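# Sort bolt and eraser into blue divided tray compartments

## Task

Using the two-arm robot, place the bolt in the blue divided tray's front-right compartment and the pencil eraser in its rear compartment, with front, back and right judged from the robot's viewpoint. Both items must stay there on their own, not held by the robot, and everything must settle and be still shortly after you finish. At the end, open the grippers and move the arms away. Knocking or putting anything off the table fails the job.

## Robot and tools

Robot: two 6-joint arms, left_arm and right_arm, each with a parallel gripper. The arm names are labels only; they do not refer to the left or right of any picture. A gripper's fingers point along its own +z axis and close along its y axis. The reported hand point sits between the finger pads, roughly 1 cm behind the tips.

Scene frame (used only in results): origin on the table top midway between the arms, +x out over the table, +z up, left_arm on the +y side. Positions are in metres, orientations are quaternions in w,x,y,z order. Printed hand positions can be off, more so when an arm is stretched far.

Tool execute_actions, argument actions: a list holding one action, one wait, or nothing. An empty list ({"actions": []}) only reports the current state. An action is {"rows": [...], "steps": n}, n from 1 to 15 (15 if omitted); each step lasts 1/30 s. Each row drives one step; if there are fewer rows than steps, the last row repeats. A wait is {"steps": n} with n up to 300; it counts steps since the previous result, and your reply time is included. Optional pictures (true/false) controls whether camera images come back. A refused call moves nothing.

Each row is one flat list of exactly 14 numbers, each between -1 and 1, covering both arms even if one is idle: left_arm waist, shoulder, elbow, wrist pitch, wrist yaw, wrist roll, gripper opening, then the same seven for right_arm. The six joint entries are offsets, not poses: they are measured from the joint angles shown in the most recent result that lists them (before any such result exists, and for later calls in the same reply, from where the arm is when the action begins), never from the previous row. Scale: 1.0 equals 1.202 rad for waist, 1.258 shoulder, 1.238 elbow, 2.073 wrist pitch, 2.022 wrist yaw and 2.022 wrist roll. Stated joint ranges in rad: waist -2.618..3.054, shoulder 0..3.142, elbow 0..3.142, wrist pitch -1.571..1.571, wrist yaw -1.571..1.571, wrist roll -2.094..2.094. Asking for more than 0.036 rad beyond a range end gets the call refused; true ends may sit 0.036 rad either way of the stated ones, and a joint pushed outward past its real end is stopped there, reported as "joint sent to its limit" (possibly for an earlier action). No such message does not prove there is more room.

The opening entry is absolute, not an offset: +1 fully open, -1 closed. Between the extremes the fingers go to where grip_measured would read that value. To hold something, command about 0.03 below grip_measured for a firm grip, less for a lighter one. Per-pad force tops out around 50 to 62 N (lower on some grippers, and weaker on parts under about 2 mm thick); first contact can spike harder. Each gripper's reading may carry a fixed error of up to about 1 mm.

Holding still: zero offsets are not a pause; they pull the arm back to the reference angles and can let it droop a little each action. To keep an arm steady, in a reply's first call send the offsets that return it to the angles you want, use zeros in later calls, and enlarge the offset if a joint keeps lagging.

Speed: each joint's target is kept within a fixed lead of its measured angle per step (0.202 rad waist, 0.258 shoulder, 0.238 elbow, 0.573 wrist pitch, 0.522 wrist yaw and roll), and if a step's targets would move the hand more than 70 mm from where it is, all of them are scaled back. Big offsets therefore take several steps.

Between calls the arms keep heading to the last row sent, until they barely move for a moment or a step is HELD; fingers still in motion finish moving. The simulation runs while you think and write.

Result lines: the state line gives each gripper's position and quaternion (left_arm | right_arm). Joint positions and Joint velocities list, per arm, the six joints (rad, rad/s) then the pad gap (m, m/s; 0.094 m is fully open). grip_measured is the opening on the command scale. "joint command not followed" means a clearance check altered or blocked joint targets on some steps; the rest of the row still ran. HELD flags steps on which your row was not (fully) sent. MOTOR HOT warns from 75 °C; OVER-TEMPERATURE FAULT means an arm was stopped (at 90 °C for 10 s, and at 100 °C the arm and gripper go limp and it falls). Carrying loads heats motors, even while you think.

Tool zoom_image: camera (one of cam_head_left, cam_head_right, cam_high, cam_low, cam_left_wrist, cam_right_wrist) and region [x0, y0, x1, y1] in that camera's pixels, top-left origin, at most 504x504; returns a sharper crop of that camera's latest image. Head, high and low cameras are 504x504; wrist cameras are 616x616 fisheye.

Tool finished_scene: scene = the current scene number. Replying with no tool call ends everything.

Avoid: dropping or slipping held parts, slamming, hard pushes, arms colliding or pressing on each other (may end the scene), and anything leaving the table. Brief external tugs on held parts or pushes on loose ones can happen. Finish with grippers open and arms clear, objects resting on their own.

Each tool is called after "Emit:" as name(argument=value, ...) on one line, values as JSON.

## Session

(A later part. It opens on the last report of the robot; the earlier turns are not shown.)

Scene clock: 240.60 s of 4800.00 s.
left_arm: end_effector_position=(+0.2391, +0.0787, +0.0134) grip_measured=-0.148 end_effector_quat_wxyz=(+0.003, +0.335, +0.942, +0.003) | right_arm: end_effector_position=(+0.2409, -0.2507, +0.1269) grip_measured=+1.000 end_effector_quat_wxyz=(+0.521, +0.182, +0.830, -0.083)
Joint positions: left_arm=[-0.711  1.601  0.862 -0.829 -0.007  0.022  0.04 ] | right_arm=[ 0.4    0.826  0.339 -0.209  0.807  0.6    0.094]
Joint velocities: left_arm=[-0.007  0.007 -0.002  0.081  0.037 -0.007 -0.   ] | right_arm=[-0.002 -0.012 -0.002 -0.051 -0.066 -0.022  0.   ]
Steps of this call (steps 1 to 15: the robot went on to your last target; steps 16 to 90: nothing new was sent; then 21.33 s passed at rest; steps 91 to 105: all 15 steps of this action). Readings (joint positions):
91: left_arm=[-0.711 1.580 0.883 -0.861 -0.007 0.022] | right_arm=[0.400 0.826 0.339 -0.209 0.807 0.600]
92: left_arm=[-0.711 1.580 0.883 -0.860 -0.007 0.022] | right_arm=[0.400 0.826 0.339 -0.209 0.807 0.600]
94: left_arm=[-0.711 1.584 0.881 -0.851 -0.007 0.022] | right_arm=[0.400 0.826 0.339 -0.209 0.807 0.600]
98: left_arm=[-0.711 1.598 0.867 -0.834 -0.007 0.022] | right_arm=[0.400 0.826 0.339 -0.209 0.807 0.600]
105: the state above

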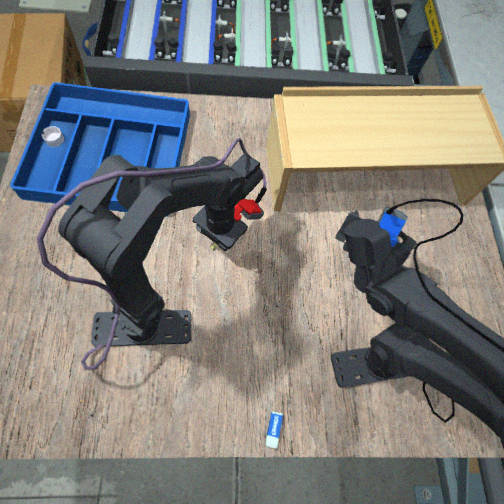

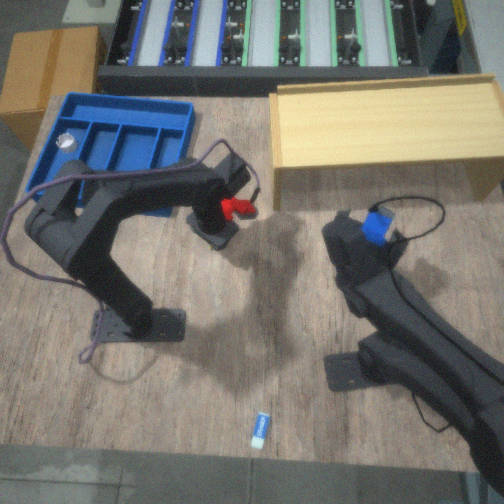

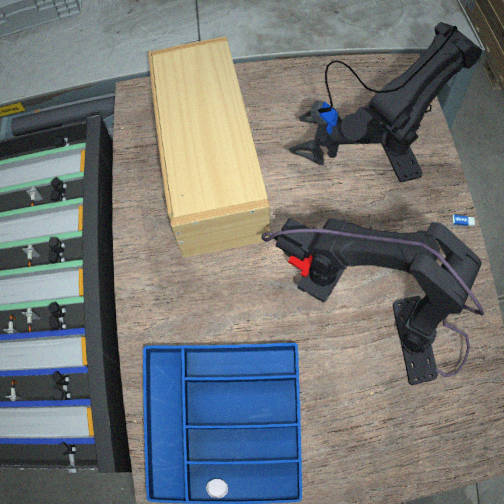

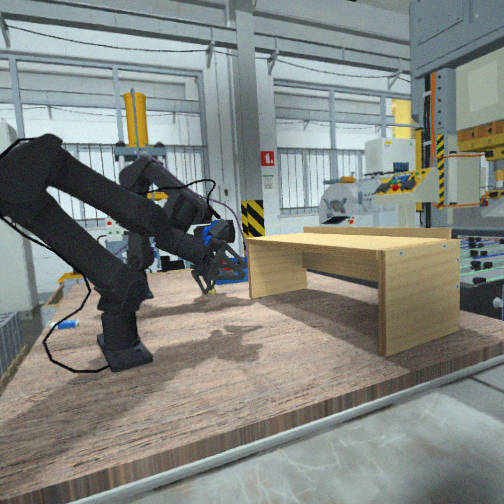

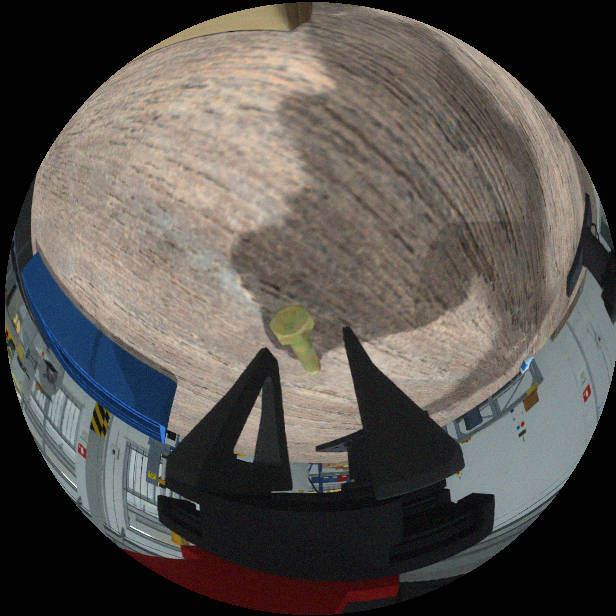

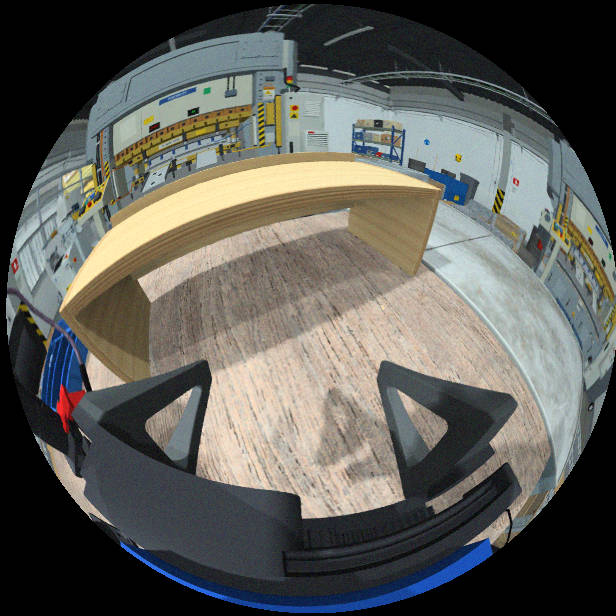

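Emit:
execute_actions(actions=[{"rows": [[0,0.008,0,0.003,0,0,-0.2, 0,0,0,0,0,0,1],[0,0.011,0,0.003,0,0,-0.27, 0,0,0,0,0,0,1],[0,0.013,0,0.003,0,0,-0.35, 0,0,0,0,0,0,1],[0,0.013,0,0.003,0,0,-0.43, 0,0,0,0,0,0,1],[0,0.013,0,0.003,0,0,-0.51, 0,0,0,0,0,0,1],[0,0.013,0,0.003,0,0,-0.58, 0,0,0,0,0,0,1],[0,0.013,0,0.003,0,0,-0.64, 0,0,0,0,0,0,1],[0,0.013,0,0.003,0,0,-0.69, 0,0,0,0,0,0,1],[0,0.013,0,0.003,0,0,-0.73, 0,0,0,0,0,0,1],[0,0.013,0,0.003,0,0,-0.76, 0,0,0,0,0,0,1],[0,0.013,0,0.003,0,0,-0.78, 0,0,0,0,0,0,1],[0,0.013,0,0.003,0,0,-0.80, 0,0,0,0,0,0,1],[0,0.013,0,0.003,0,0,-0.82, 0,0,0,0,0,0,1],[0,0.013,0,0.003,0,0,-0.83, 0,0,0,0,0,0,1],[0,0.013,0,0.003,0,0,-0.84, 0,0,0,0,0,0,1]], "steps": 15}], pictures=false)

Emit:
execute_actions(actions=[{"steps": 12}])

Scene clock: 263.87 s of 4800.00 s.
left_arm: end_effector_position=(+0.2397, +0.0782, +0.0134) grip_measured=-0.829 end_effector_quat_wxyz=(+0.004, +0.335, +0.942, +0.002) | right_arm: end_effector_position=(+0.2409, -0.2507, +0.1269) grip_measured=+1.000 end_effector_quat_wxyz=(+0.521, +0.182, +0.830, -0.083)
Joint positions: left_arm=[-0.711  1.601  0.862 -0.826 -0.007  0.022  0.008] | right_arm=[ 0.4    0.826  0.339 -0.209  0.807  0.6    0.094]
Joint velocities: left_arm=[ 0.007  0.007 -0.002 -0.007 -0.095 -0.037 -0.008] | right_arm=[-0.002 -0.007 -0.007  0.022  0.007 -0.051  0.   ]
Steps of this call (steps 1 to 15: the robot went on to your last target; steps 16 to 90: nothing new was sent; then 19.77 s passed at rest; steps 91 to 105: all 15 steps of this action). Readings (joint positions):
91: left_arm=[-0.711 1.601 0.862 -0.826 -0.007 0.022] | right_arm=[0.400 0.826 0.339 -0.209 0.807 0.600]
92: left_arm=[-0.711 1.601 0.862 -0.826 -0.007 0.022] | right_arm=[0.400 0.826 0.339 -0.209 0.807 0.600]
94: left_arm=[-0.711 1.601 0.862 -0.826 -0.007 0.022] | right_arm=[0.400 0.826 0.339 -0.209 0.807 0.600]
98: left_arm=[-0.711 1.601 0.862 -0.826 -0.007 0.022] | right_arm=[0.400 0.826 0.339 -0.209 0.807 0.600]
105: the state above

Scene clock: 264.27 s of 4800.00 s.
left_arm: end_effector_position=(+0.2397, +0.0782, +0.0134) grip_measured=-0.832 end_effector_quat_wxyz=(+0.004, +0.335, +0.942, +0.002) | right_arm: end_effector_position=(+0.2409, -0.2507, +0.1269) grip_measured=+1.000 end_effector_quat_wxyz=(+0.521, +0.182, +0.830, -0.083)
Joint positions: left_arm=[-0.711  1.601  0.862 -0.826 -0.007  0.022  0.008] | right_arm=[ 0.4    0.826  0.339 -0.209  0.807  0.6    0.094]
Joint velocities: left_arm=[-0.022  0.002 -0.002  0.022  0.007  0.037 -0.   ] | right_arm=[-0.007  0.007  0.017 -0.007 -0.095  0.037  0.   ]
Steps of this call (steps 1 to 12: the robot went on to your last target). Readings (joint positions):
1: left_arm=[-0.711 1.601 0.862 -0.826 -0.007 0.022] | right_arm=[0.400 0.826 0.339 -0.209 0.807 0.600]
2: left_arm=[-0.711 1.601 0.862 -0.826 -0.007 0.022] | right_arm=[0.400 0.826 0.339 -0.209 0.807 0.600]
4: left_arm=[-0.711 1.601 0.862 -0.826 -0.007 0.022] | right_arm=[0.400 0.826 0.339 -0.209 0.807 0.600]
8: left_arm=[-0.711 1.601 0.862 -0.826 -0.007 0.022] | right_arm=[0.400 0.826 0.339 -0.209 0.807 0.600]
12: the state above

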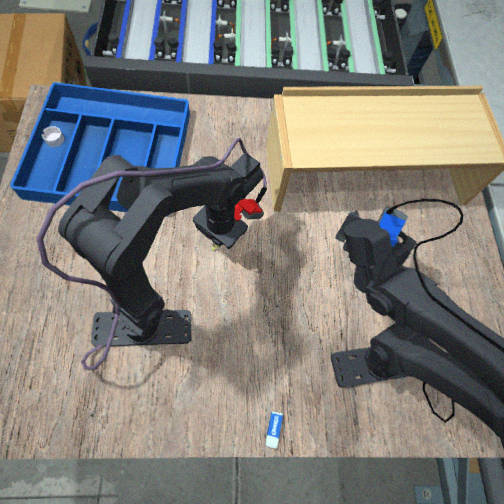

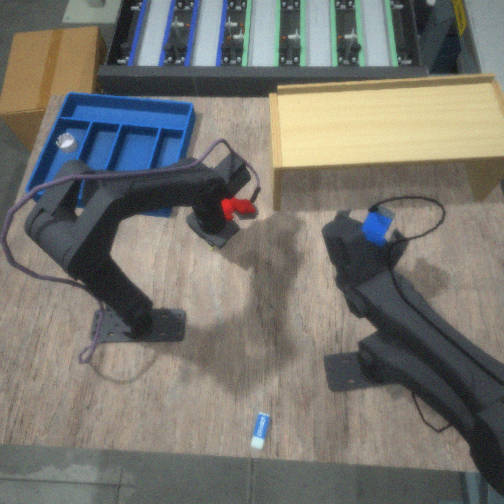

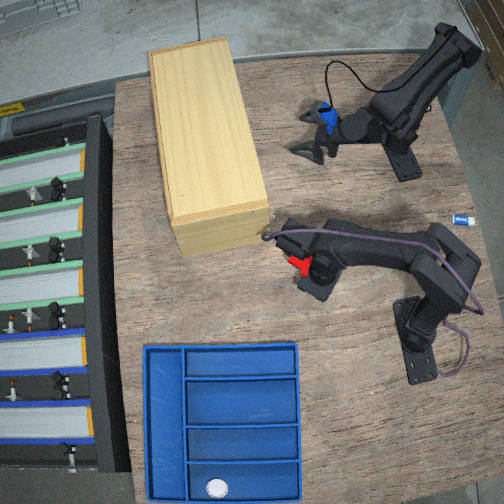

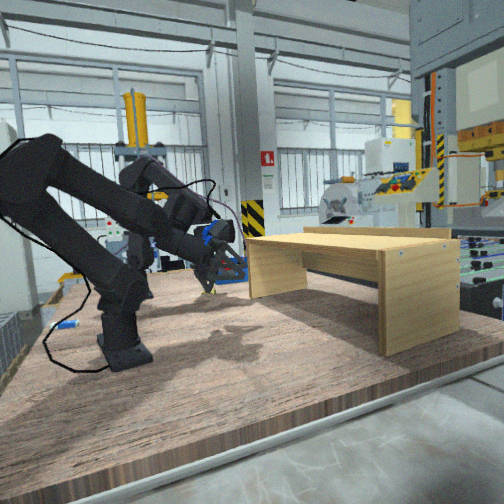

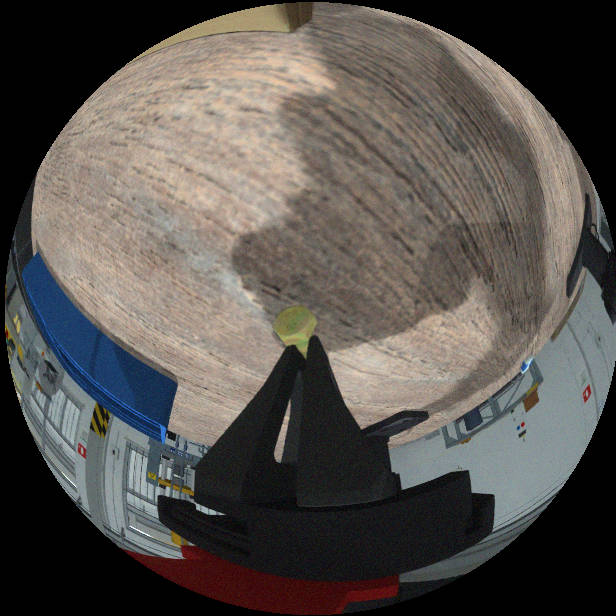

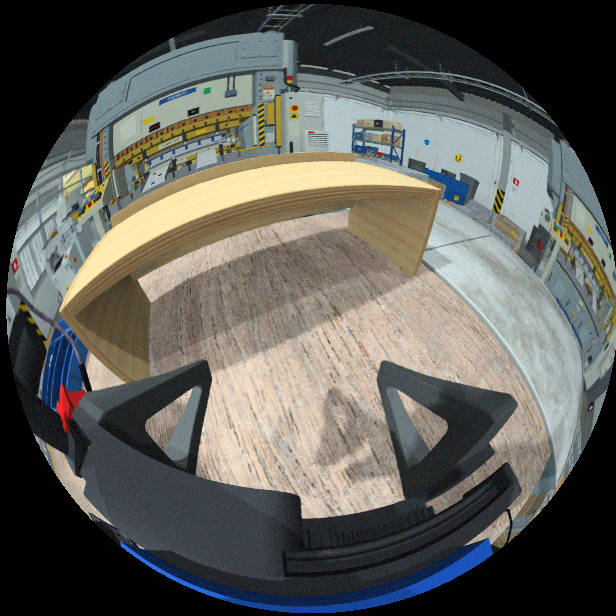

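Emit:
execute_actions(actions=[{"rows": [[0,0,0,0,0,0,-0.85, 0,0,0,0,0,0,1],[0,0,0,0,0,0,-0.86, 0,0,0,0,0,0,1],[0,0,0.01,0,0,0,-0.866, 0,0,0,0,0,0,1],[0,-0.004,0.02,-0.003,0,0,-0.866, 0,0,0,0,0,0,1],[0,-0.008,0.032,-0.012,0,0,-0.866, 0,0,0,0,0,0,1],[0,-0.012,0.048,-0.024,0,0,-0.866, 0,0,0,0,0,0,1],[0,-0.017,0.068,-0.039,0,0,-0.866, 0,0,0,0,0,0,1],[0,-0.023,0.091,-0.056,0,0,-0.866, 0,0,0,0,0,0,1],[0,-0.029,0.116,-0.075,0,0,-0.866, 0,0,0,0,0,0,1],[0,-0.035,0.141,-0.094,0,0,-0.866, 0,0,0,0,0,0,1],[0,-0.041,0.165,-0.112,0,0,-0.866, 0,0,0,0,0,0,1],[0,-0.046,0.187,-0.128,0,0,-0.866, 0,0,0,0,0,0,1],[0,-0.05,0.205,-0.142,0,0,-0.866, 0,0,0,0,0,0,1],[0,-0.053,0.219,-0.153,0,0,-0.866, 0,0,0,0,0,0,1],[0,-0.056,0.2286,-0.161,0,0,-0.866, 0,0,0,0,0,0,1]], "steps": 15}], pictures=false)

Emit:
execute_actions(actions=[{"steps": 8}], pictures=false)

Scene clock: 297.43 s of 4800.00 s.
left_arm: end_effector_position=(+0.2640, +0.0593, +0.0812) grip_measured=-0.854 end_effector_quat_wxyz=(+0.039, +0.335, +0.941, -0.009) | right_arm: end_effector_position=(+0.2409, -0.2507, +0.1269) grip_measured=+1.000 end_effector_quat_wxyz=(+0.521, +0.182, +0.830, -0.083)
Joint positions: left_arm=[-0.711  1.555  1.1   -1.036 -0.007  0.022  0.007] | right_arm=[ 0.4    0.826  0.339 -0.209  0.807  0.6    0.094]
Joint velocities: left_arm=[ 0.017 -0.266  0.642 -0.608  0.022 -0.066 -0.   ] | right_arm=[-0.007  0.002  0.002  0.007 -0.022  0.022  0.   ]
Steps of this call (steps 1 to 15: the robot went on to your last target; steps 16 to 90: nothing new was sent; then 29.67 s passed at rest; steps 91 to 105: all 15 steps of this action). Readings (joint positions):
91: left_arm=[-0.711 1.601 0.862 -0.826 -0.007 0.022] | right_arm=[0.400 0.826 0.339 -0.209 0.807 0.600]
92: left_arm=[-0.711 1.601 0.862 -0.826 -0.007 0.022] | right_arm=[0.400 0.826 0.339 -0.209 0.807 0.600]
94: left_arm=[-0.711 1.601 0.862 -0.826 -0.007 0.022] | right_arm=[0.400 0.826 0.339 -0.209 0.807 0.600]
98: left_arm=[-0.711 1.601 0.902 -0.871 -0.007 0.022] | right_arm=[0.400 0.826 0.339 -0.209 0.807 0.600]
105: the state above

Scene clock: 297.70 s of 4800.00 s.
left_arm: end_effector_position=(+0.2550, +0.0663, +0.0944) grip_measured=-0.854 end_effector_quat_wxyz=(+0.023, +0.335, +0.942, -0.004) | right_arm: end_effector_position=(+0.2409, -0.2507, +0.1269) grip_measured=+1.000 end_effector_quat_wxyz=(+0.521, +0.182, +0.830, -0.083)
Joint positions: left_arm=[-0.711  1.534  1.135 -1.126 -0.007  0.022  0.007] | right_arm=[ 0.4    0.826  0.339 -0.209  0.807  0.6    0.094]
Joint velocities: left_arm=[-0.012 -0.002 -0.002 -0.125  0.007 -0.051 -0.001] | right_arm=[-0.002 -0.007 -0.017 -0.037 -0.066 -0.051  0.   ]
Steps of this call (steps 1 to 8: the robot went on to your last target). Readings (joint positions):
1: left_arm=[-0.711 1.546 1.118 -1.053 -0.007 0.022] | right_arm=[0.400 0.826 0.339 -0.209 0.807 0.600]
2: left_arm=[-0.711 1.539 1.129 -1.066 -0.007 0.022] | right_arm=[0.400 0.826 0.339 -0.209 0.807 0.600]
4: left_arm=[-0.711 1.534 1.135 -1.088 -0.007 0.022] | right_arm=[0.400 0.826 0.339 -0.209 0.807 0.600]
8: the state above

Emit:
execute_actions(actions=[{"rows": [[0.005,0,0.006,-0.012,0,0,-0.875, 0,0,0,0,0,0,1],[0.016,0.006,0.016,-0.014,0,0,-0.88, 0,0,0,0,0,0,1],[0.032,0.016,0.03,-0.016,0,0.002,-0.885, 0,0,0,0,0,0,1],[0.055,0.03,0.048,-0.018,0,0.004,-0.885, 0,0,0,0,0,0,1],[0.085,0.048,0.07,-0.021,0,0.006,-0.885, 0,0,0,0,0,0,1],[0.12,0.07,0.097,-0.024,0,0.008,-0.885, 0,0,0,0,0,0,1],[0.16,0.096,0.128,-0.027,0,0.01,-0.885, 0,0,0,0,0,0,1],[0.205,0.125,0.162,-0.03,0,0.012,-0.885, 0,0,0,0,0,0,1],[0.25,0.155,0.197,-0.033,0,0.014,-0.885, 0,0,0,0,0,0,1],[0.297,0.186,0.232,-0.036,0,0.016,-0.885, 0,0,0,0,0,0,1],[0.344,0.217,0.267,-0.039,0,0.018,-0.885, 0,0,0,0,0,0,1],[0.39,0.248,0.302,-0.042,0,0.02,-0.885, 0,0,0,0,0,0,1],[0.436,0.279,0.336,-0.045,0,0.022,-0.885, 0,0,0,0,0,0,1],[0.48,0.31,0.368,-0.048,0,0.022,-0.885, 0,0,0,0,0,0,1],[0.518,0.341,0.397,-0.05,0,0.022,-0.885, 0,0,0,0,0,0,1]], "steps": 15}], pictures=false)

Emit:
execute_actions(actions=[{"steps": 24}])

Scene clock: 308.67 s of 4800.00 s.
left_arm: end_effector_position=(+0.4014, +0.1803, +0.0964) grip_measured=-0.869 end_effector_quat_wxyz=(+0.023, +0.096, +0.995, -0.003) | right_arm: end_effector_position=(+0.2409, -0.2507, +0.1269) grip_measured=+1.000 end_effector_quat_wxyz=(+0.521, +0.182, +0.830, -0.083)
Joint positions: left_arm=[-0.189  1.888  1.549 -1.186  0.003  0.051  0.006] | right_arm=[ 0.4    0.826  0.339 -0.209  0.807  0.6    0.094]
Joint velocities: left_arm=[ 1.546  1.111  1.131 -0.007 -0.081  0.022 -0.001] | right_arm=[ 0.002 -0.007  0.007 -0.037 -0.037  0.051  0.   ]
Steps of this call (steps 1 to 30: the robot went on to your last target; steps 31 to 90: nothing new was sent; then 7.47 s passed at rest; steps 91 to 105: all 15 steps of this action). Readings (joint positions):
91: left_arm=[-0.711 1.534 1.135 -1.148 -0.007 0.022] | right_arm=[0.400 0.826 0.339 -0.209 0.807 0.600]
92: left_arm=[-0.710 1.534 1.135 -1.148 -0.007 0.022] | right_arm=[0.400 0.826 0.339 -0.209 0.807 0.600]
94: left_arm=[-0.695 1.540 1.144 -1.155 -0.005 0.022] | right_arm=[0.400 0.826 0.339 -0.209 0.807 0.600]
98: left_arm=[-0.570 1.621 1.247 -1.182 0.002 0.031] | right_arm=[0.400 0.826 0.339 -0.209 0.807 0.600]
105: the state above

Scene clock: 309.47 s of 4800.00 s.
left_arm: end_effector_position=(+0.4088, +0.2210, +0.0815) grip_measured=-0.869 end_effector_quat_wxyz=(-0.008, +0.048, +0.999, +0.007) | right_arm: end_effector_position=(+0.2409, -0.2507, +0.1269) grip_measured=+1.000 end_effector_quat_wxyz=(+0.521, +0.182, +0.830, -0.083)
Joint positions: left_arm=[-0.085  1.969  1.602 -1.219 -0.014  0.06   0.006] | right_arm=[ 0.4    0.826  0.339 -0.209  0.807  0.6    0.094]
Joint velocities: left_arm=[-0.027 -0.017  0.002  0.066 -0.022 -0.081 -0.   ] | right_arm=[ 0.002  0.002 -0.002 -0.007 -0.051  0.022  0.   ]
Steps of this call (steps 1 to 24: the robot went on to your last target). Readings (joint positions):
1: left_arm=[-0.140 1.921 1.581 -1.182 -0.001 0.053] | right_arm=[0.400 0.826 0.339 -0.209 0.807 0.600]
2: left_arm=[-0.101 1.945 1.597 -1.175 -0.007 0.053] | right_arm=[0.400 0.826 0.339 -0.209 0.807 0.600]
4: left_arm=[-0.058 1.966 1.602 -1.178 -0.019 0.054] | right_arm=[0.400 0.826 0.339 -0.209 0.807 0.600]
8: left_arm=[-0.069 1.969 1.602 -1.204 -0.021 0.057] | right_arm=[0.400 0.826 0.339 -0.209 0.807 0.600]
24: the state above

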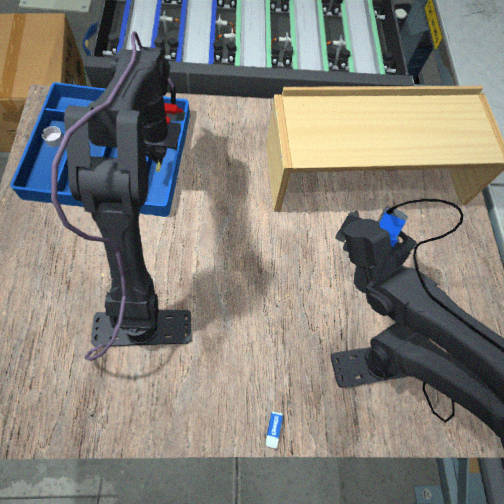

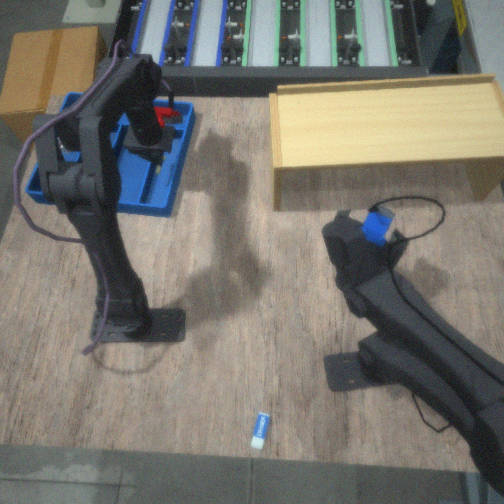

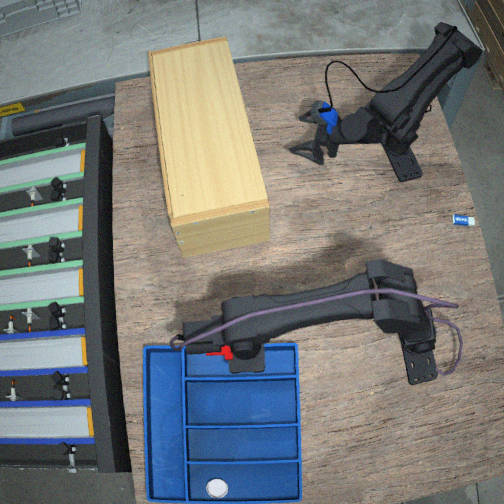

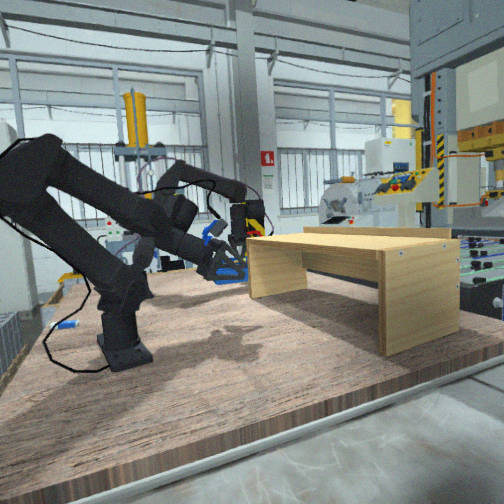

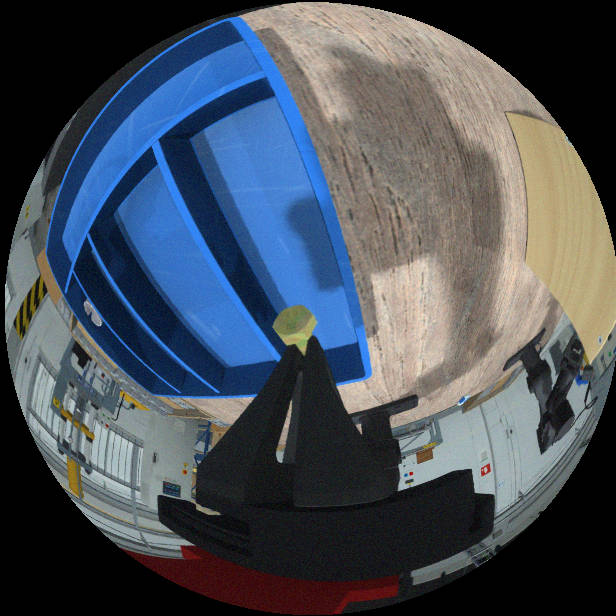

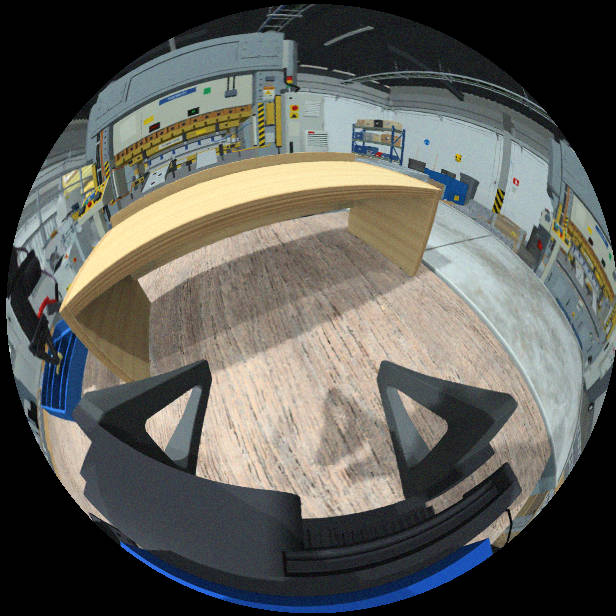

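Emit:
zoom_image(camera="cam_left_wrist", region=[180, 200, 420, 440])

Emit:
zoom_image(camera="cam_head_right", region=[100, 90, 230, 220])

Emit:
zoom_image(camera="cam_high", region=[170, 310, 310, 410])

Region (180, 200, 420, 440) of cam_left_wrist's 616x616 image, scaled by 2.100, with more detail than that image has.

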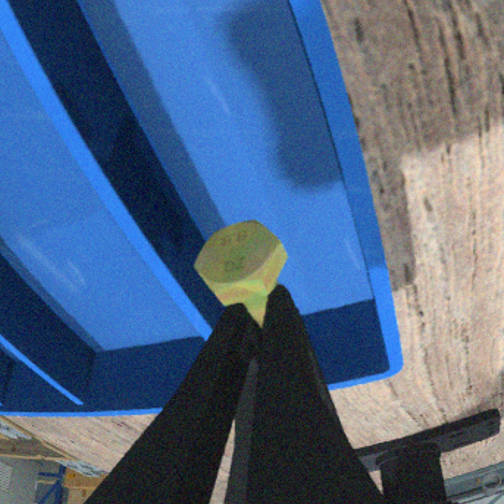

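Region (100, 90, 230, 220) of cam_head_right's 504x504 image, scaled by 3.877, with more detail than that image has.

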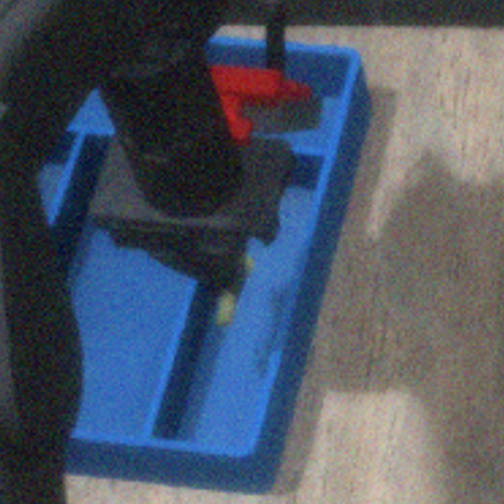

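Region (170, 310, 310, 410) of cam_high's 504x504 image, scaled by 3.600, with more detail than that image has; it fills the top 360 rows of this view, and the rest is white.

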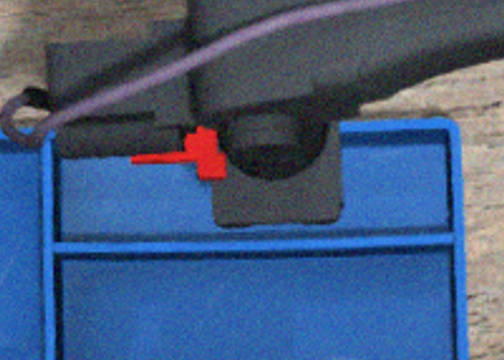

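Emit:
execute_actions(actions=[{"rows": [[0.006,0.004,0.01,0.004,0.004,0,-0.885, 0,0,0,0,0,0,1],[0.011,0.007,0.002,0.01,0.006,0,-0.885, 0,0,0,0,0,0,1],[0.015,0.01,-0.007,0.017,0.008,0,-0.885, 0,0,0,0,0,0,1],[0.0175,0.012,-0.016,0.025,0.008,0,-0.885, 0,0,0,0,0,0,1],[0.0175,0.014,-0.026,0.033,0.008,0,-0.885, 0,0,0,0,0,0,1],[0.0175,0.016,-0.036,0.041,0.008,0,-0.885, 0,0,0,0,0,0,1],[0.0175,0.018,-0.045,0.048,0.008,0,-0.885, 0,0,0,0,0,0,1],[0.0175,0.02,-0.053,0.054,0.008,0,-0.885, 0,0,0,0,0,0,1],[0.0175,0.022,-0.06,0.059,0.008,0,-0.885, 0,0,0,0,0,0,1],[0.0175,0.023,-0.066,0.062,0.008,0,-0.885, 0,0,0,0,0,0,1]], "steps": 15}], pictures=false)

Emit:
execute_actions(actions=[{"steps": 10}])

Scene clock: 366.40 s of 4800.00 s.
left_arm: end_effector_position=(+0.4133, +0.2247, +0.0558) grip_measured=-0.869 end_effector_quat_wxyz=(-0.003, +0.041, +0.999, +0.004) | right_arm: end_effector_position=(+0.2409, -0.2507, +0.1269) grip_measured=+1.000 end_effector_quat_wxyz=(+0.521, +0.182, +0.830, -0.083)
Joint positions: left_arm=[-0.071  1.994  1.533 -1.115 -0.008  0.06   0.006] | right_arm=[ 0.4    0.826  0.339 -0.209  0.807  0.6    0.094]
Joint velocities: left_arm=[-0.007  0.027 -0.022  0.051  0.007 -0.022 -0.   ] | right_arm=[ 0.002 -0.007 -0.007 -0.007  0.051  0.051  0.   ]
Steps of this call (steps 1 to 15: the robot went on to your last target; steps 16 to 90: nothing new was sent; then 53.43 s passed at rest; steps 91 to 105: all 15 steps of this action). Readings (joint positions):
91: left_arm=[-0.085 1.969 1.602 -1.219 -0.014 0.060] | right_arm=[0.400 0.826 0.339 -0.209 0.807 0.600]
92: left_arm=[-0.085 1.969 1.602 -1.218 -0.014 0.060] | right_arm=[0.400 0.826 0.339 -0.209 0.807 0.600]
94: left_arm=[-0.082 1.969 1.602 -1.210 -0.011 0.060] | right_arm=[0.400 0.826 0.339 -0.209 0.807 0.600]
98: left_arm=[-0.073 1.970 1.577 -1.161 -0.009 0.060] | right_arm=[0.400 0.826 0.339 -0.209 0.807 0.600]
105: the state above

Scene clock: 366.73 s of 4800.00 s.
left_arm: end_effector_position=(+0.4170, +0.2246, +0.0557) grip_measured=-0.869 end_effector_quat_wxyz=(+0.005, +0.041, +0.999, +0.004) | right_arm: end_effector_position=(+0.2409, -0.2507, +0.1269) grip_measured=+1.000 end_effector_quat_wxyz=(+0.521, +0.182, +0.830, -0.083)
Joint positions: left_arm=[-0.071  1.994  1.533 -1.101 -0.008  0.06   0.006] | right_arm=[ 0.4    0.826  0.339 -0.209  0.807  0.6    0.094]
Joint velocities: left_arm=[-0.007  0.002 -0.007  0.066 -0.037 -0.066 -0.001] | right_arm=[ 0.007 -0.002 -0.002 -0.022  0.007  0.007  0.   ]
Steps of this call (steps 1 to 10: the robot went on to your last target). Readings (joint positions):
1: left_arm=[-0.071 1.994 1.533 -1.113 -0.008 0.060] | right_arm=[0.400 0.826 0.339 -0.209 0.807 0.600]
2: left_arm=[-0.071 1.994 1.533 -1.111 -0.008 0.060] | right_arm=[0.400 0.826 0.339 -0.209 0.807 0.600]
4: left_arm=[-0.071 1.994 1.533 -1.106 -0.008 0.060] | right_arm=[0.400 0.826 0.339 -0.209 0.807 0.600]
8: left_arm=[-0.071 1.994 1.533 -1.101 -0.008 0.060] | right_arm=[0.400 0.826 0.339 -0.209 0.807 0.600]
10: the state above

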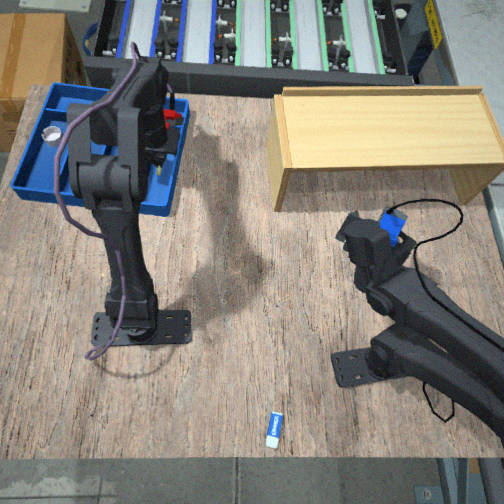

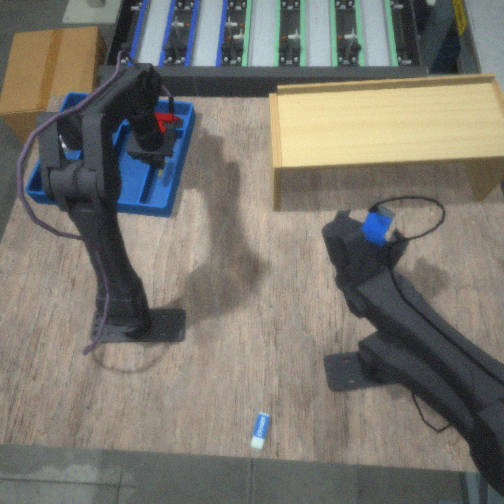

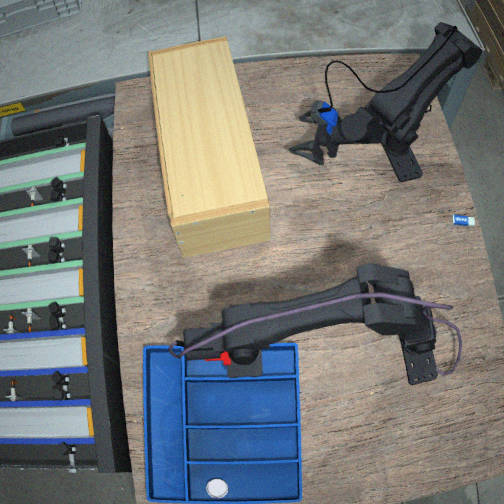

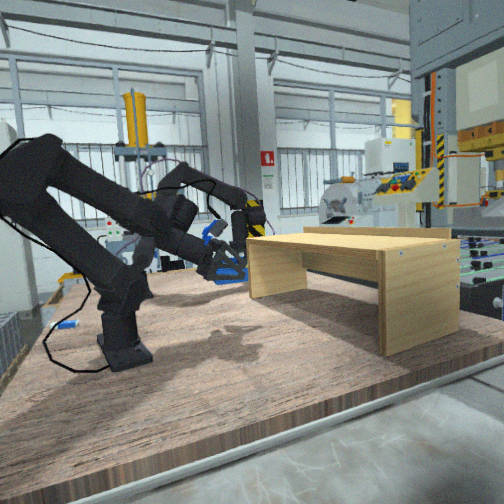

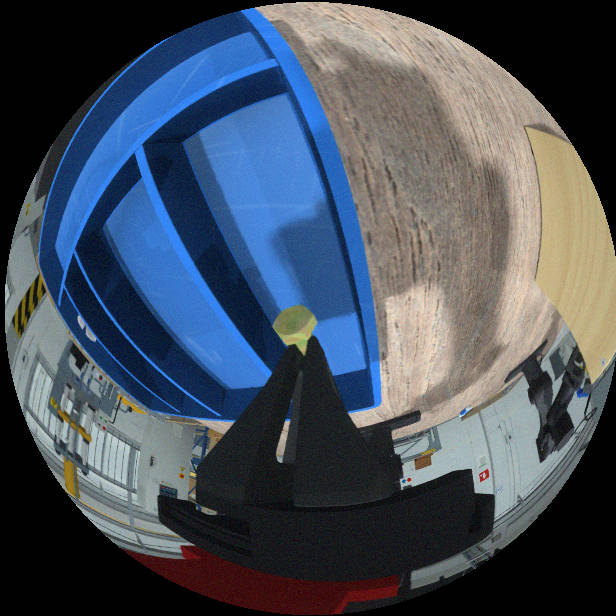

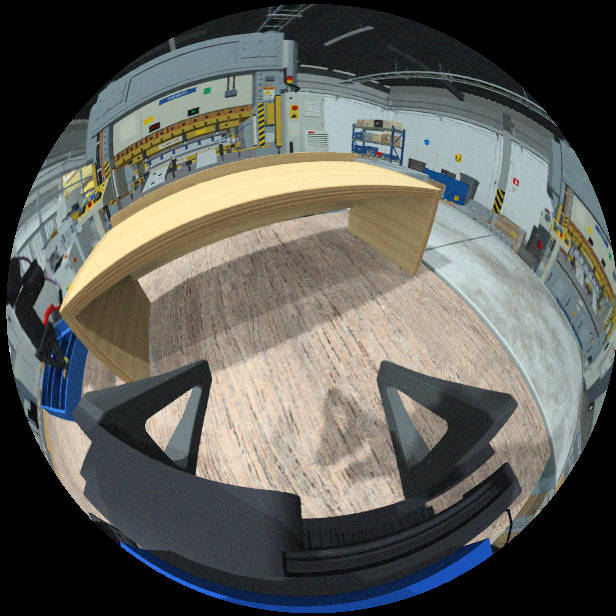

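Emit:
zoom_image(camera="cam_left_wrist", region=[180, 200, 420, 440])

Region (180, 200, 420, 440) of cam_left_wrist's 616x616 image, scaled by 2.100, with more detail than that image has.

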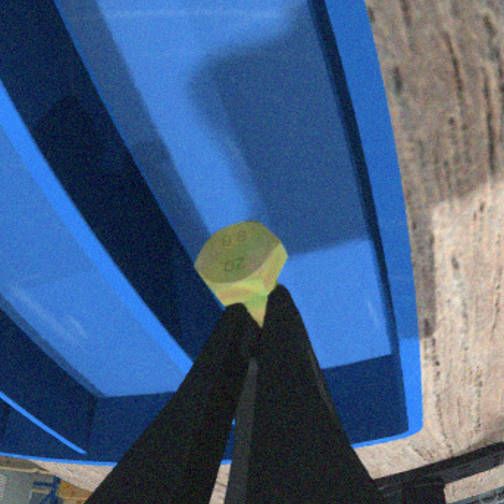

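Emit:
execute_actions(actions=[{"rows": [[0,0.005,-0.012,0.006,0,0,-0.885, 0,0,0,0,0,0,1],[0,0.007,-0.019,0.012,0,0,-0.885, 0,0,0,0,0,0,1],[0,0.009,-0.027,0.019,0,0,-0.885, 0,0,0,0,0,0,1],[0,0.012,-0.036,0.026,0,0,-0.885, 0,0,0,0,0,0,1],[0,0.015,-0.045,0.033,0,0,-0.885, 0,0,0,0,0,0,1],[0,0.018,-0.054,0.04,0,0,-0.885, 0,0,0,0,0,0,1],[0,0.02,-0.062,0.046,0,0,-0.885, 0,0,0,0,0,0,1],[0,0.022,-0.07,0.051,0,0,-0.885, 0,0,0,0,0,0,1],[0,0.024,-0.076,0.055,0,0,-0.885, 0,0,0,0,0,0,1],[0,0.026,-0.081,0.058,0,0,-0.885, 0,0,0,0,0,0,1],[0,0.027,-0.085,0.061,0,0,-0.885, 0,0,0,0,0,0,1],[0,0.028,-0.088,0.063,0,0,-0.885, 0,0,0,0,0,0,1]], "steps": 15}], pictures=false)

Emit:
execute_actions(actions=[{"steps": 10}])

Scene clock: 386.30 s of 4800.00 s.
left_arm: end_effector_position=(+0.4094, +0.2248, +0.0221) grip_measured=-0.869 end_effector_quat_wxyz=(-0.007, +0.041, +0.999, +0.004) | right_arm: end_effector_position=(+0.2409, -0.2507, +0.1269) grip_measured=+1.000 end_effector_quat_wxyz=(+0.521, +0.182, +0.830, -0.083)
Joint positions: left_arm=[-0.071  2.024  1.438 -0.999 -0.008  0.06   0.006] | right_arm=[ 0.4    0.826  0.339 -0.209  0.807  0.6    0.094]
Joint velocities: left_arm=[-0.007  0.037 -0.051  0.066  0.037  0.037  0.001] | right_arm=[ 0.017 -0.017 -0.007  0.007 -0.037 -0.051  0.   ]
Steps of this call (steps 1 to 30: the robot went on to your last target; steps 31 to 90: nothing new was sent; then 16.07 s passed at rest; steps 91 to 105: all 15 steps of this action). Readings (joint positions):
91: left_arm=[-0.071 1.994 1.533 -1.099 -0.008 0.060] | right_arm=[0.400 0.826 0.339 -0.209 0.807 0.600]
92: left_arm=[-0.071 1.994 1.533 -1.098 -0.008 0.060] | right_arm=[0.400 0.826 0.339 -0.209 0.807 0.600]
94: left_arm=[-0.071 1.994 1.526 -1.085 -0.008 0.060] | right_arm=[0.400 0.826 0.339 -0.209 0.807 0.600]
98: left_arm=[-0.071 1.997 1.485 -1.043 -0.008 0.060] | right_arm=[0.400 0.826 0.339 -0.209 0.807 0.600]
105: the state above

Scene clock: 386.63 s of 4800.00 s.
left_arm: end_effector_position=(+0.4135, +0.2247, +0.0217) grip_measured=-0.869 end_effector_quat_wxyz=(+0.001, +0.041, +0.999, +0.004) | right_arm: end_effector_position=(+0.2409, -0.2507, +0.1269) grip_measured=+1.000 end_effector_quat_wxyz=(+0.521, +0.182, +0.830, -0.083)
Joint positions: left_arm=[-0.071  2.024  1.437 -0.981 -0.008  0.06   0.006] | right_arm=[ 0.4    0.826  0.339 -0.209  0.807  0.6    0.094]
Joint velocities: left_arm=[-0.012 -0.002 -0.012  0.051  0.051  0.022  0.   ] | right_arm=[ 0.012 -0.002 -0.002 -0.022 -0.022  0.022  0.   ]
Steps of this call (steps 1 to 10: the robot went on to your last target). Readings (joint positions):
1: left_arm=[-0.071 2.024 1.437 -0.996 -0.008 0.060] | right_arm=[0.400 0.826 0.339 -0.209 0.807 0.600]
2: left_arm=[-0.071 2.024 1.437 -0.994 -0.008 0.060] | right_arm=[0.400 0.826 0.339 -0.209 0.807 0.600]
4: left_arm=[-0.071 2.024 1.437 -0.988 -0.008 0.060] | right_arm=[0.400 0.826 0.339 -0.209 0.807 0.600]
8: left_arm=[-0.071 2.024 1.437 -0.982 -0.008 0.060] | right_arm=[0.400 0.826 0.339 -0.209 0.807 0.600]
10: the state above

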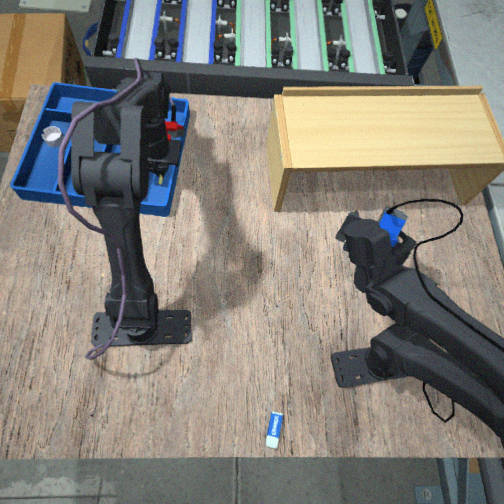

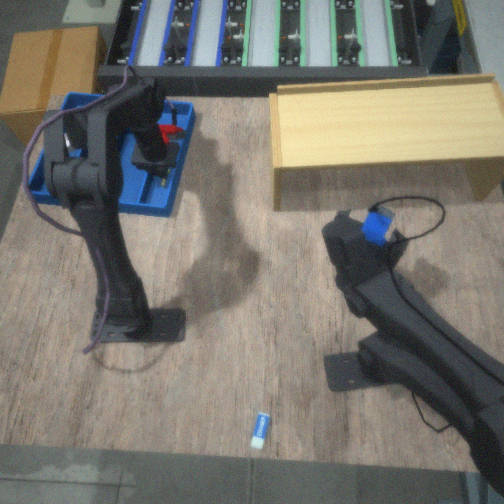

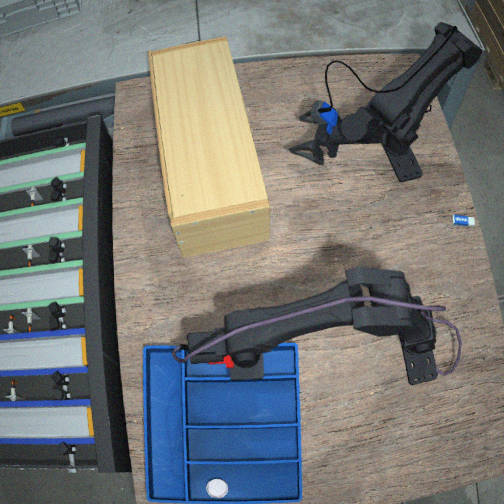

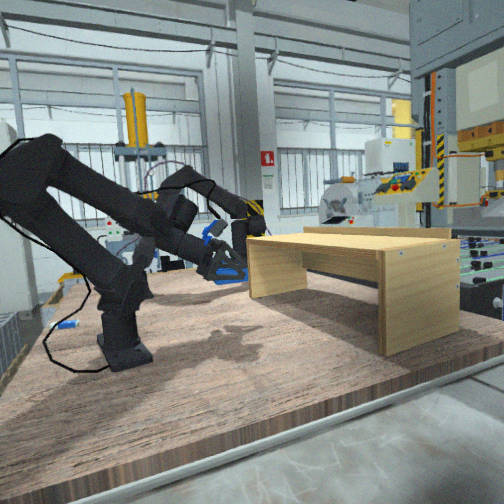

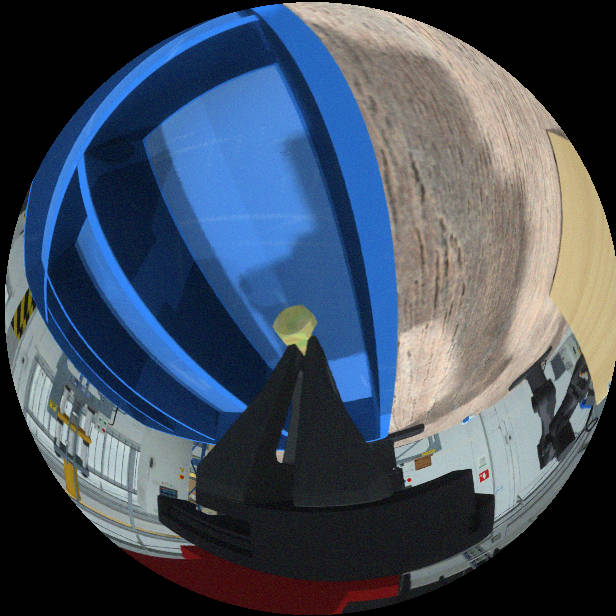

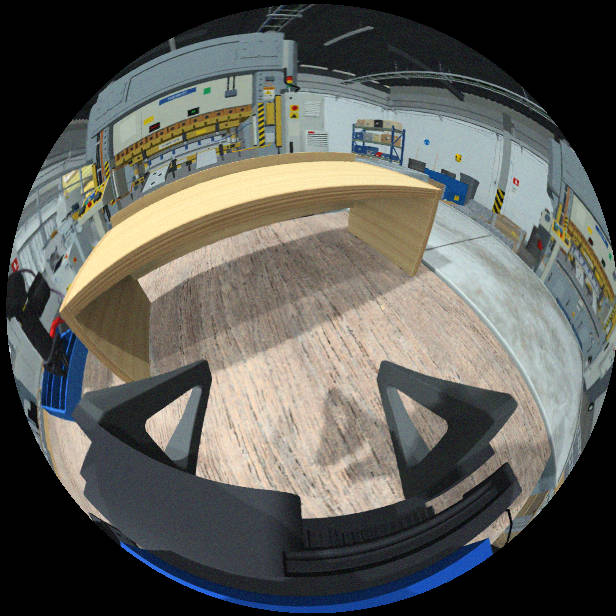

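Emit:
zoom_image(camera="cam_left_wrist", region=[180, 200, 420, 440])

Emit:
zoom_image(camera="cam_head_right", region=[120, 110, 220, 210])

Region (180, 200, 420, 440) of cam_left_wrist's 616x616 image, scaled by 2.100, with more detail than that image has.

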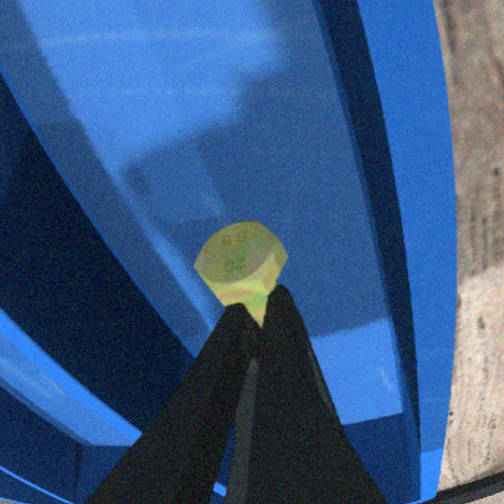

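Region (120, 110, 220, 210) of cam_head_right's 504x504 image, scaled by 5.040, with more detail than that image has.

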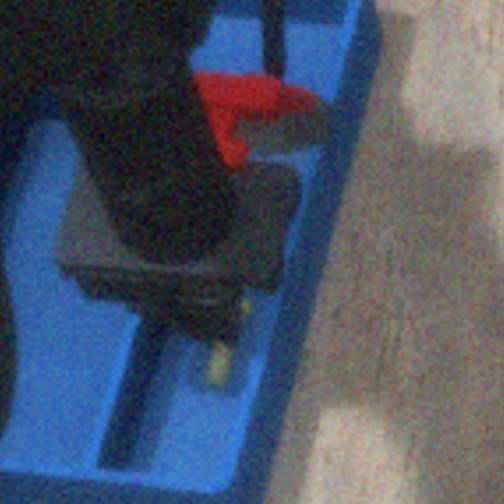

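Emit:
execute_actions(actions=[{"rows": [[0,0.005,-0.008,0.005,0,0,-0.885, 0,0,0,0,0,0,1],[0,0.008,-0.008,0.006,0,0,-0.885, 0,0,0,0,0,0,1],[0,0.01,-0.008,0.007,0,0,-0.885, 0,0,0,0,0,0,1],[0,0.012,-0.008,0.008,0,0,-0.885, 0,0,0,0,0,0,1],[0,0.014,-0.008,0.009,0,0,-0.885, 0,0,0,0,0,0,1],[0,0.015,-0.008,0.01,0,0,-0.885, 0,0,0,0,0,0,1]], "steps": 15}], pictures=false)

Scene clock: 398.03 s of 4800.00 s.
left_arm: end_effector_position=(+0.4164, +0.2246, +0.0218) grip_measured=-0.869 end_effector_quat_wxyz=(+0.007, +0.041, +0.999, +0.004) | right_arm: end_effector_position=(+0.2409, -0.2507, +0.1269) grip_measured=+1.000 end_effector_quat_wxyz=(+0.521, +0.182, +0.830, -0.083)
Joint positions: left_arm=[-0.071  2.024  1.437 -0.97  -0.008  0.06   0.006] | right_arm=[ 0.4    0.826  0.339 -0.209  0.807  0.6    0.094]
Joint velocities: left_arm=[-0.002  0.002 -0.007  0.007 -0.037 -0.037 -0.001] | right_arm=[-0.012  0.022  0.002 -0.037  0.022 -0.022  0.   ]
Steps of this call (steps 1 to 30: the robot went on to your last target; steps 31 to 90: nothing new was sent; then 7.90 s passed at rest; steps 91 to 105: all 15 steps of this action). Readings (joint positions):
91: left_arm=[-0.071 2.024 1.437 -0.979 -0.008 0.060] | right_arm=[0.400 0.826 0.339 -0.209 0.807 0.600]
92: left_arm=[-0.071 2.024 1.437 -0.979 -0.008 0.060] | right_arm=[0.400 0.826 0.339 -0.209 0.807 0.600]
94: left_arm=[-0.071 2.024 1.437 -0.978 -0.008 0.060] | right_arm=[0.400 0.826 0.339 -0.209 0.807 0.600]
98: left_arm=[-0.071 2.024 1.437 -0.973 -0.008 0.060] | right_arm=[0.400 0.826 0.339 -0.209 0.807 0.600]
105: the state above

Emit:
execute_actions(actions=[{"rows": [[0,0.012,-0.008,0.002,0,0,-0.885, 0,0,0,0,0,0,1],[0,0.015,-0.01,0.002,0,0,-0.885, 0,0,0,0,0,0,1],[0,0.016,-0.012,0.002,0,0,-0.885, 0,0,0,0,0,0,1],[0,0.017,-0.014,0.002,0,0,-0.885, 0,0,0,0,0,0,1],[0,0.017,-0.016,0.002,0,0,-0.885, 0,0,0,0,0,0,1],[0,0.017,-0.018,0.002,0,0,-0.885, 0,0,0,0,0,0,1],[0,0.017,-0.02,0.002,0,0,-0.885, 0,0,0,0,0,0,1],[0,0.017,-0.022,0.002,0,0,-0.885, 0,0,0,0,0,0,1]], "steps": 15}], pictures=false)

Scene clock: 404.53 s of 4800.00 s.
left_arm: end_effector_position=(+0.4161, +0.2246, +0.0201) grip_measured=-0.869 end_effector_quat_wxyz=(+0.005, +0.041, +0.999, +0.004) | right_arm: end_effector_position=(+0.2409, -0.2507, +0.1269) grip_measured=+1.000 end_effector_quat_wxyz=(+0.521, +0.182, +0.830, -0.083)
Joint positions: left_arm=[-0.071  2.029  1.437 -0.969 -0.008  0.06   0.006] | right_arm=[ 0.4    0.826  0.339 -0.209  0.807  0.6    0.094]
Joint velocities: left_arm=[ 0.002 -0.022 -0.017  0.022 -0.022 -0.125  0.001] | right_arm=[-0.012  0.027  0.002 -0.007 -0.066 -0.066  0.   ]
Steps of this call (steps 1 to 15: the robot went on to your last target; steps 16 to 90: nothing new was sent; then 3.00 s passed at rest; steps 91 to 105: all 15 steps of this action). Readings (joint positions):
91: left_arm=[-0.071 2.024 1.437 -0.969 -0.008 0.060] | right_arm=[0.400 0.826 0.339 -0.209 0.807 0.600]
92: left_arm=[-0.071 2.024 1.437 -0.969 -0.008 0.060] | right_arm=[0.400 0.826 0.339 -0.209 0.807 0.600]
94: left_arm=[-0.071 2.025 1.437 -0.969 -0.008 0.060] | right_arm=[0.400 0.826 0.339 -0.209 0.807 0.600]
98: left_arm=[-0.071 2.029 1.437 -0.969 -0.008 0.060] | right_arm=[0.400 0.826 0.339 -0.209 0.807 0.600]
105: the state above


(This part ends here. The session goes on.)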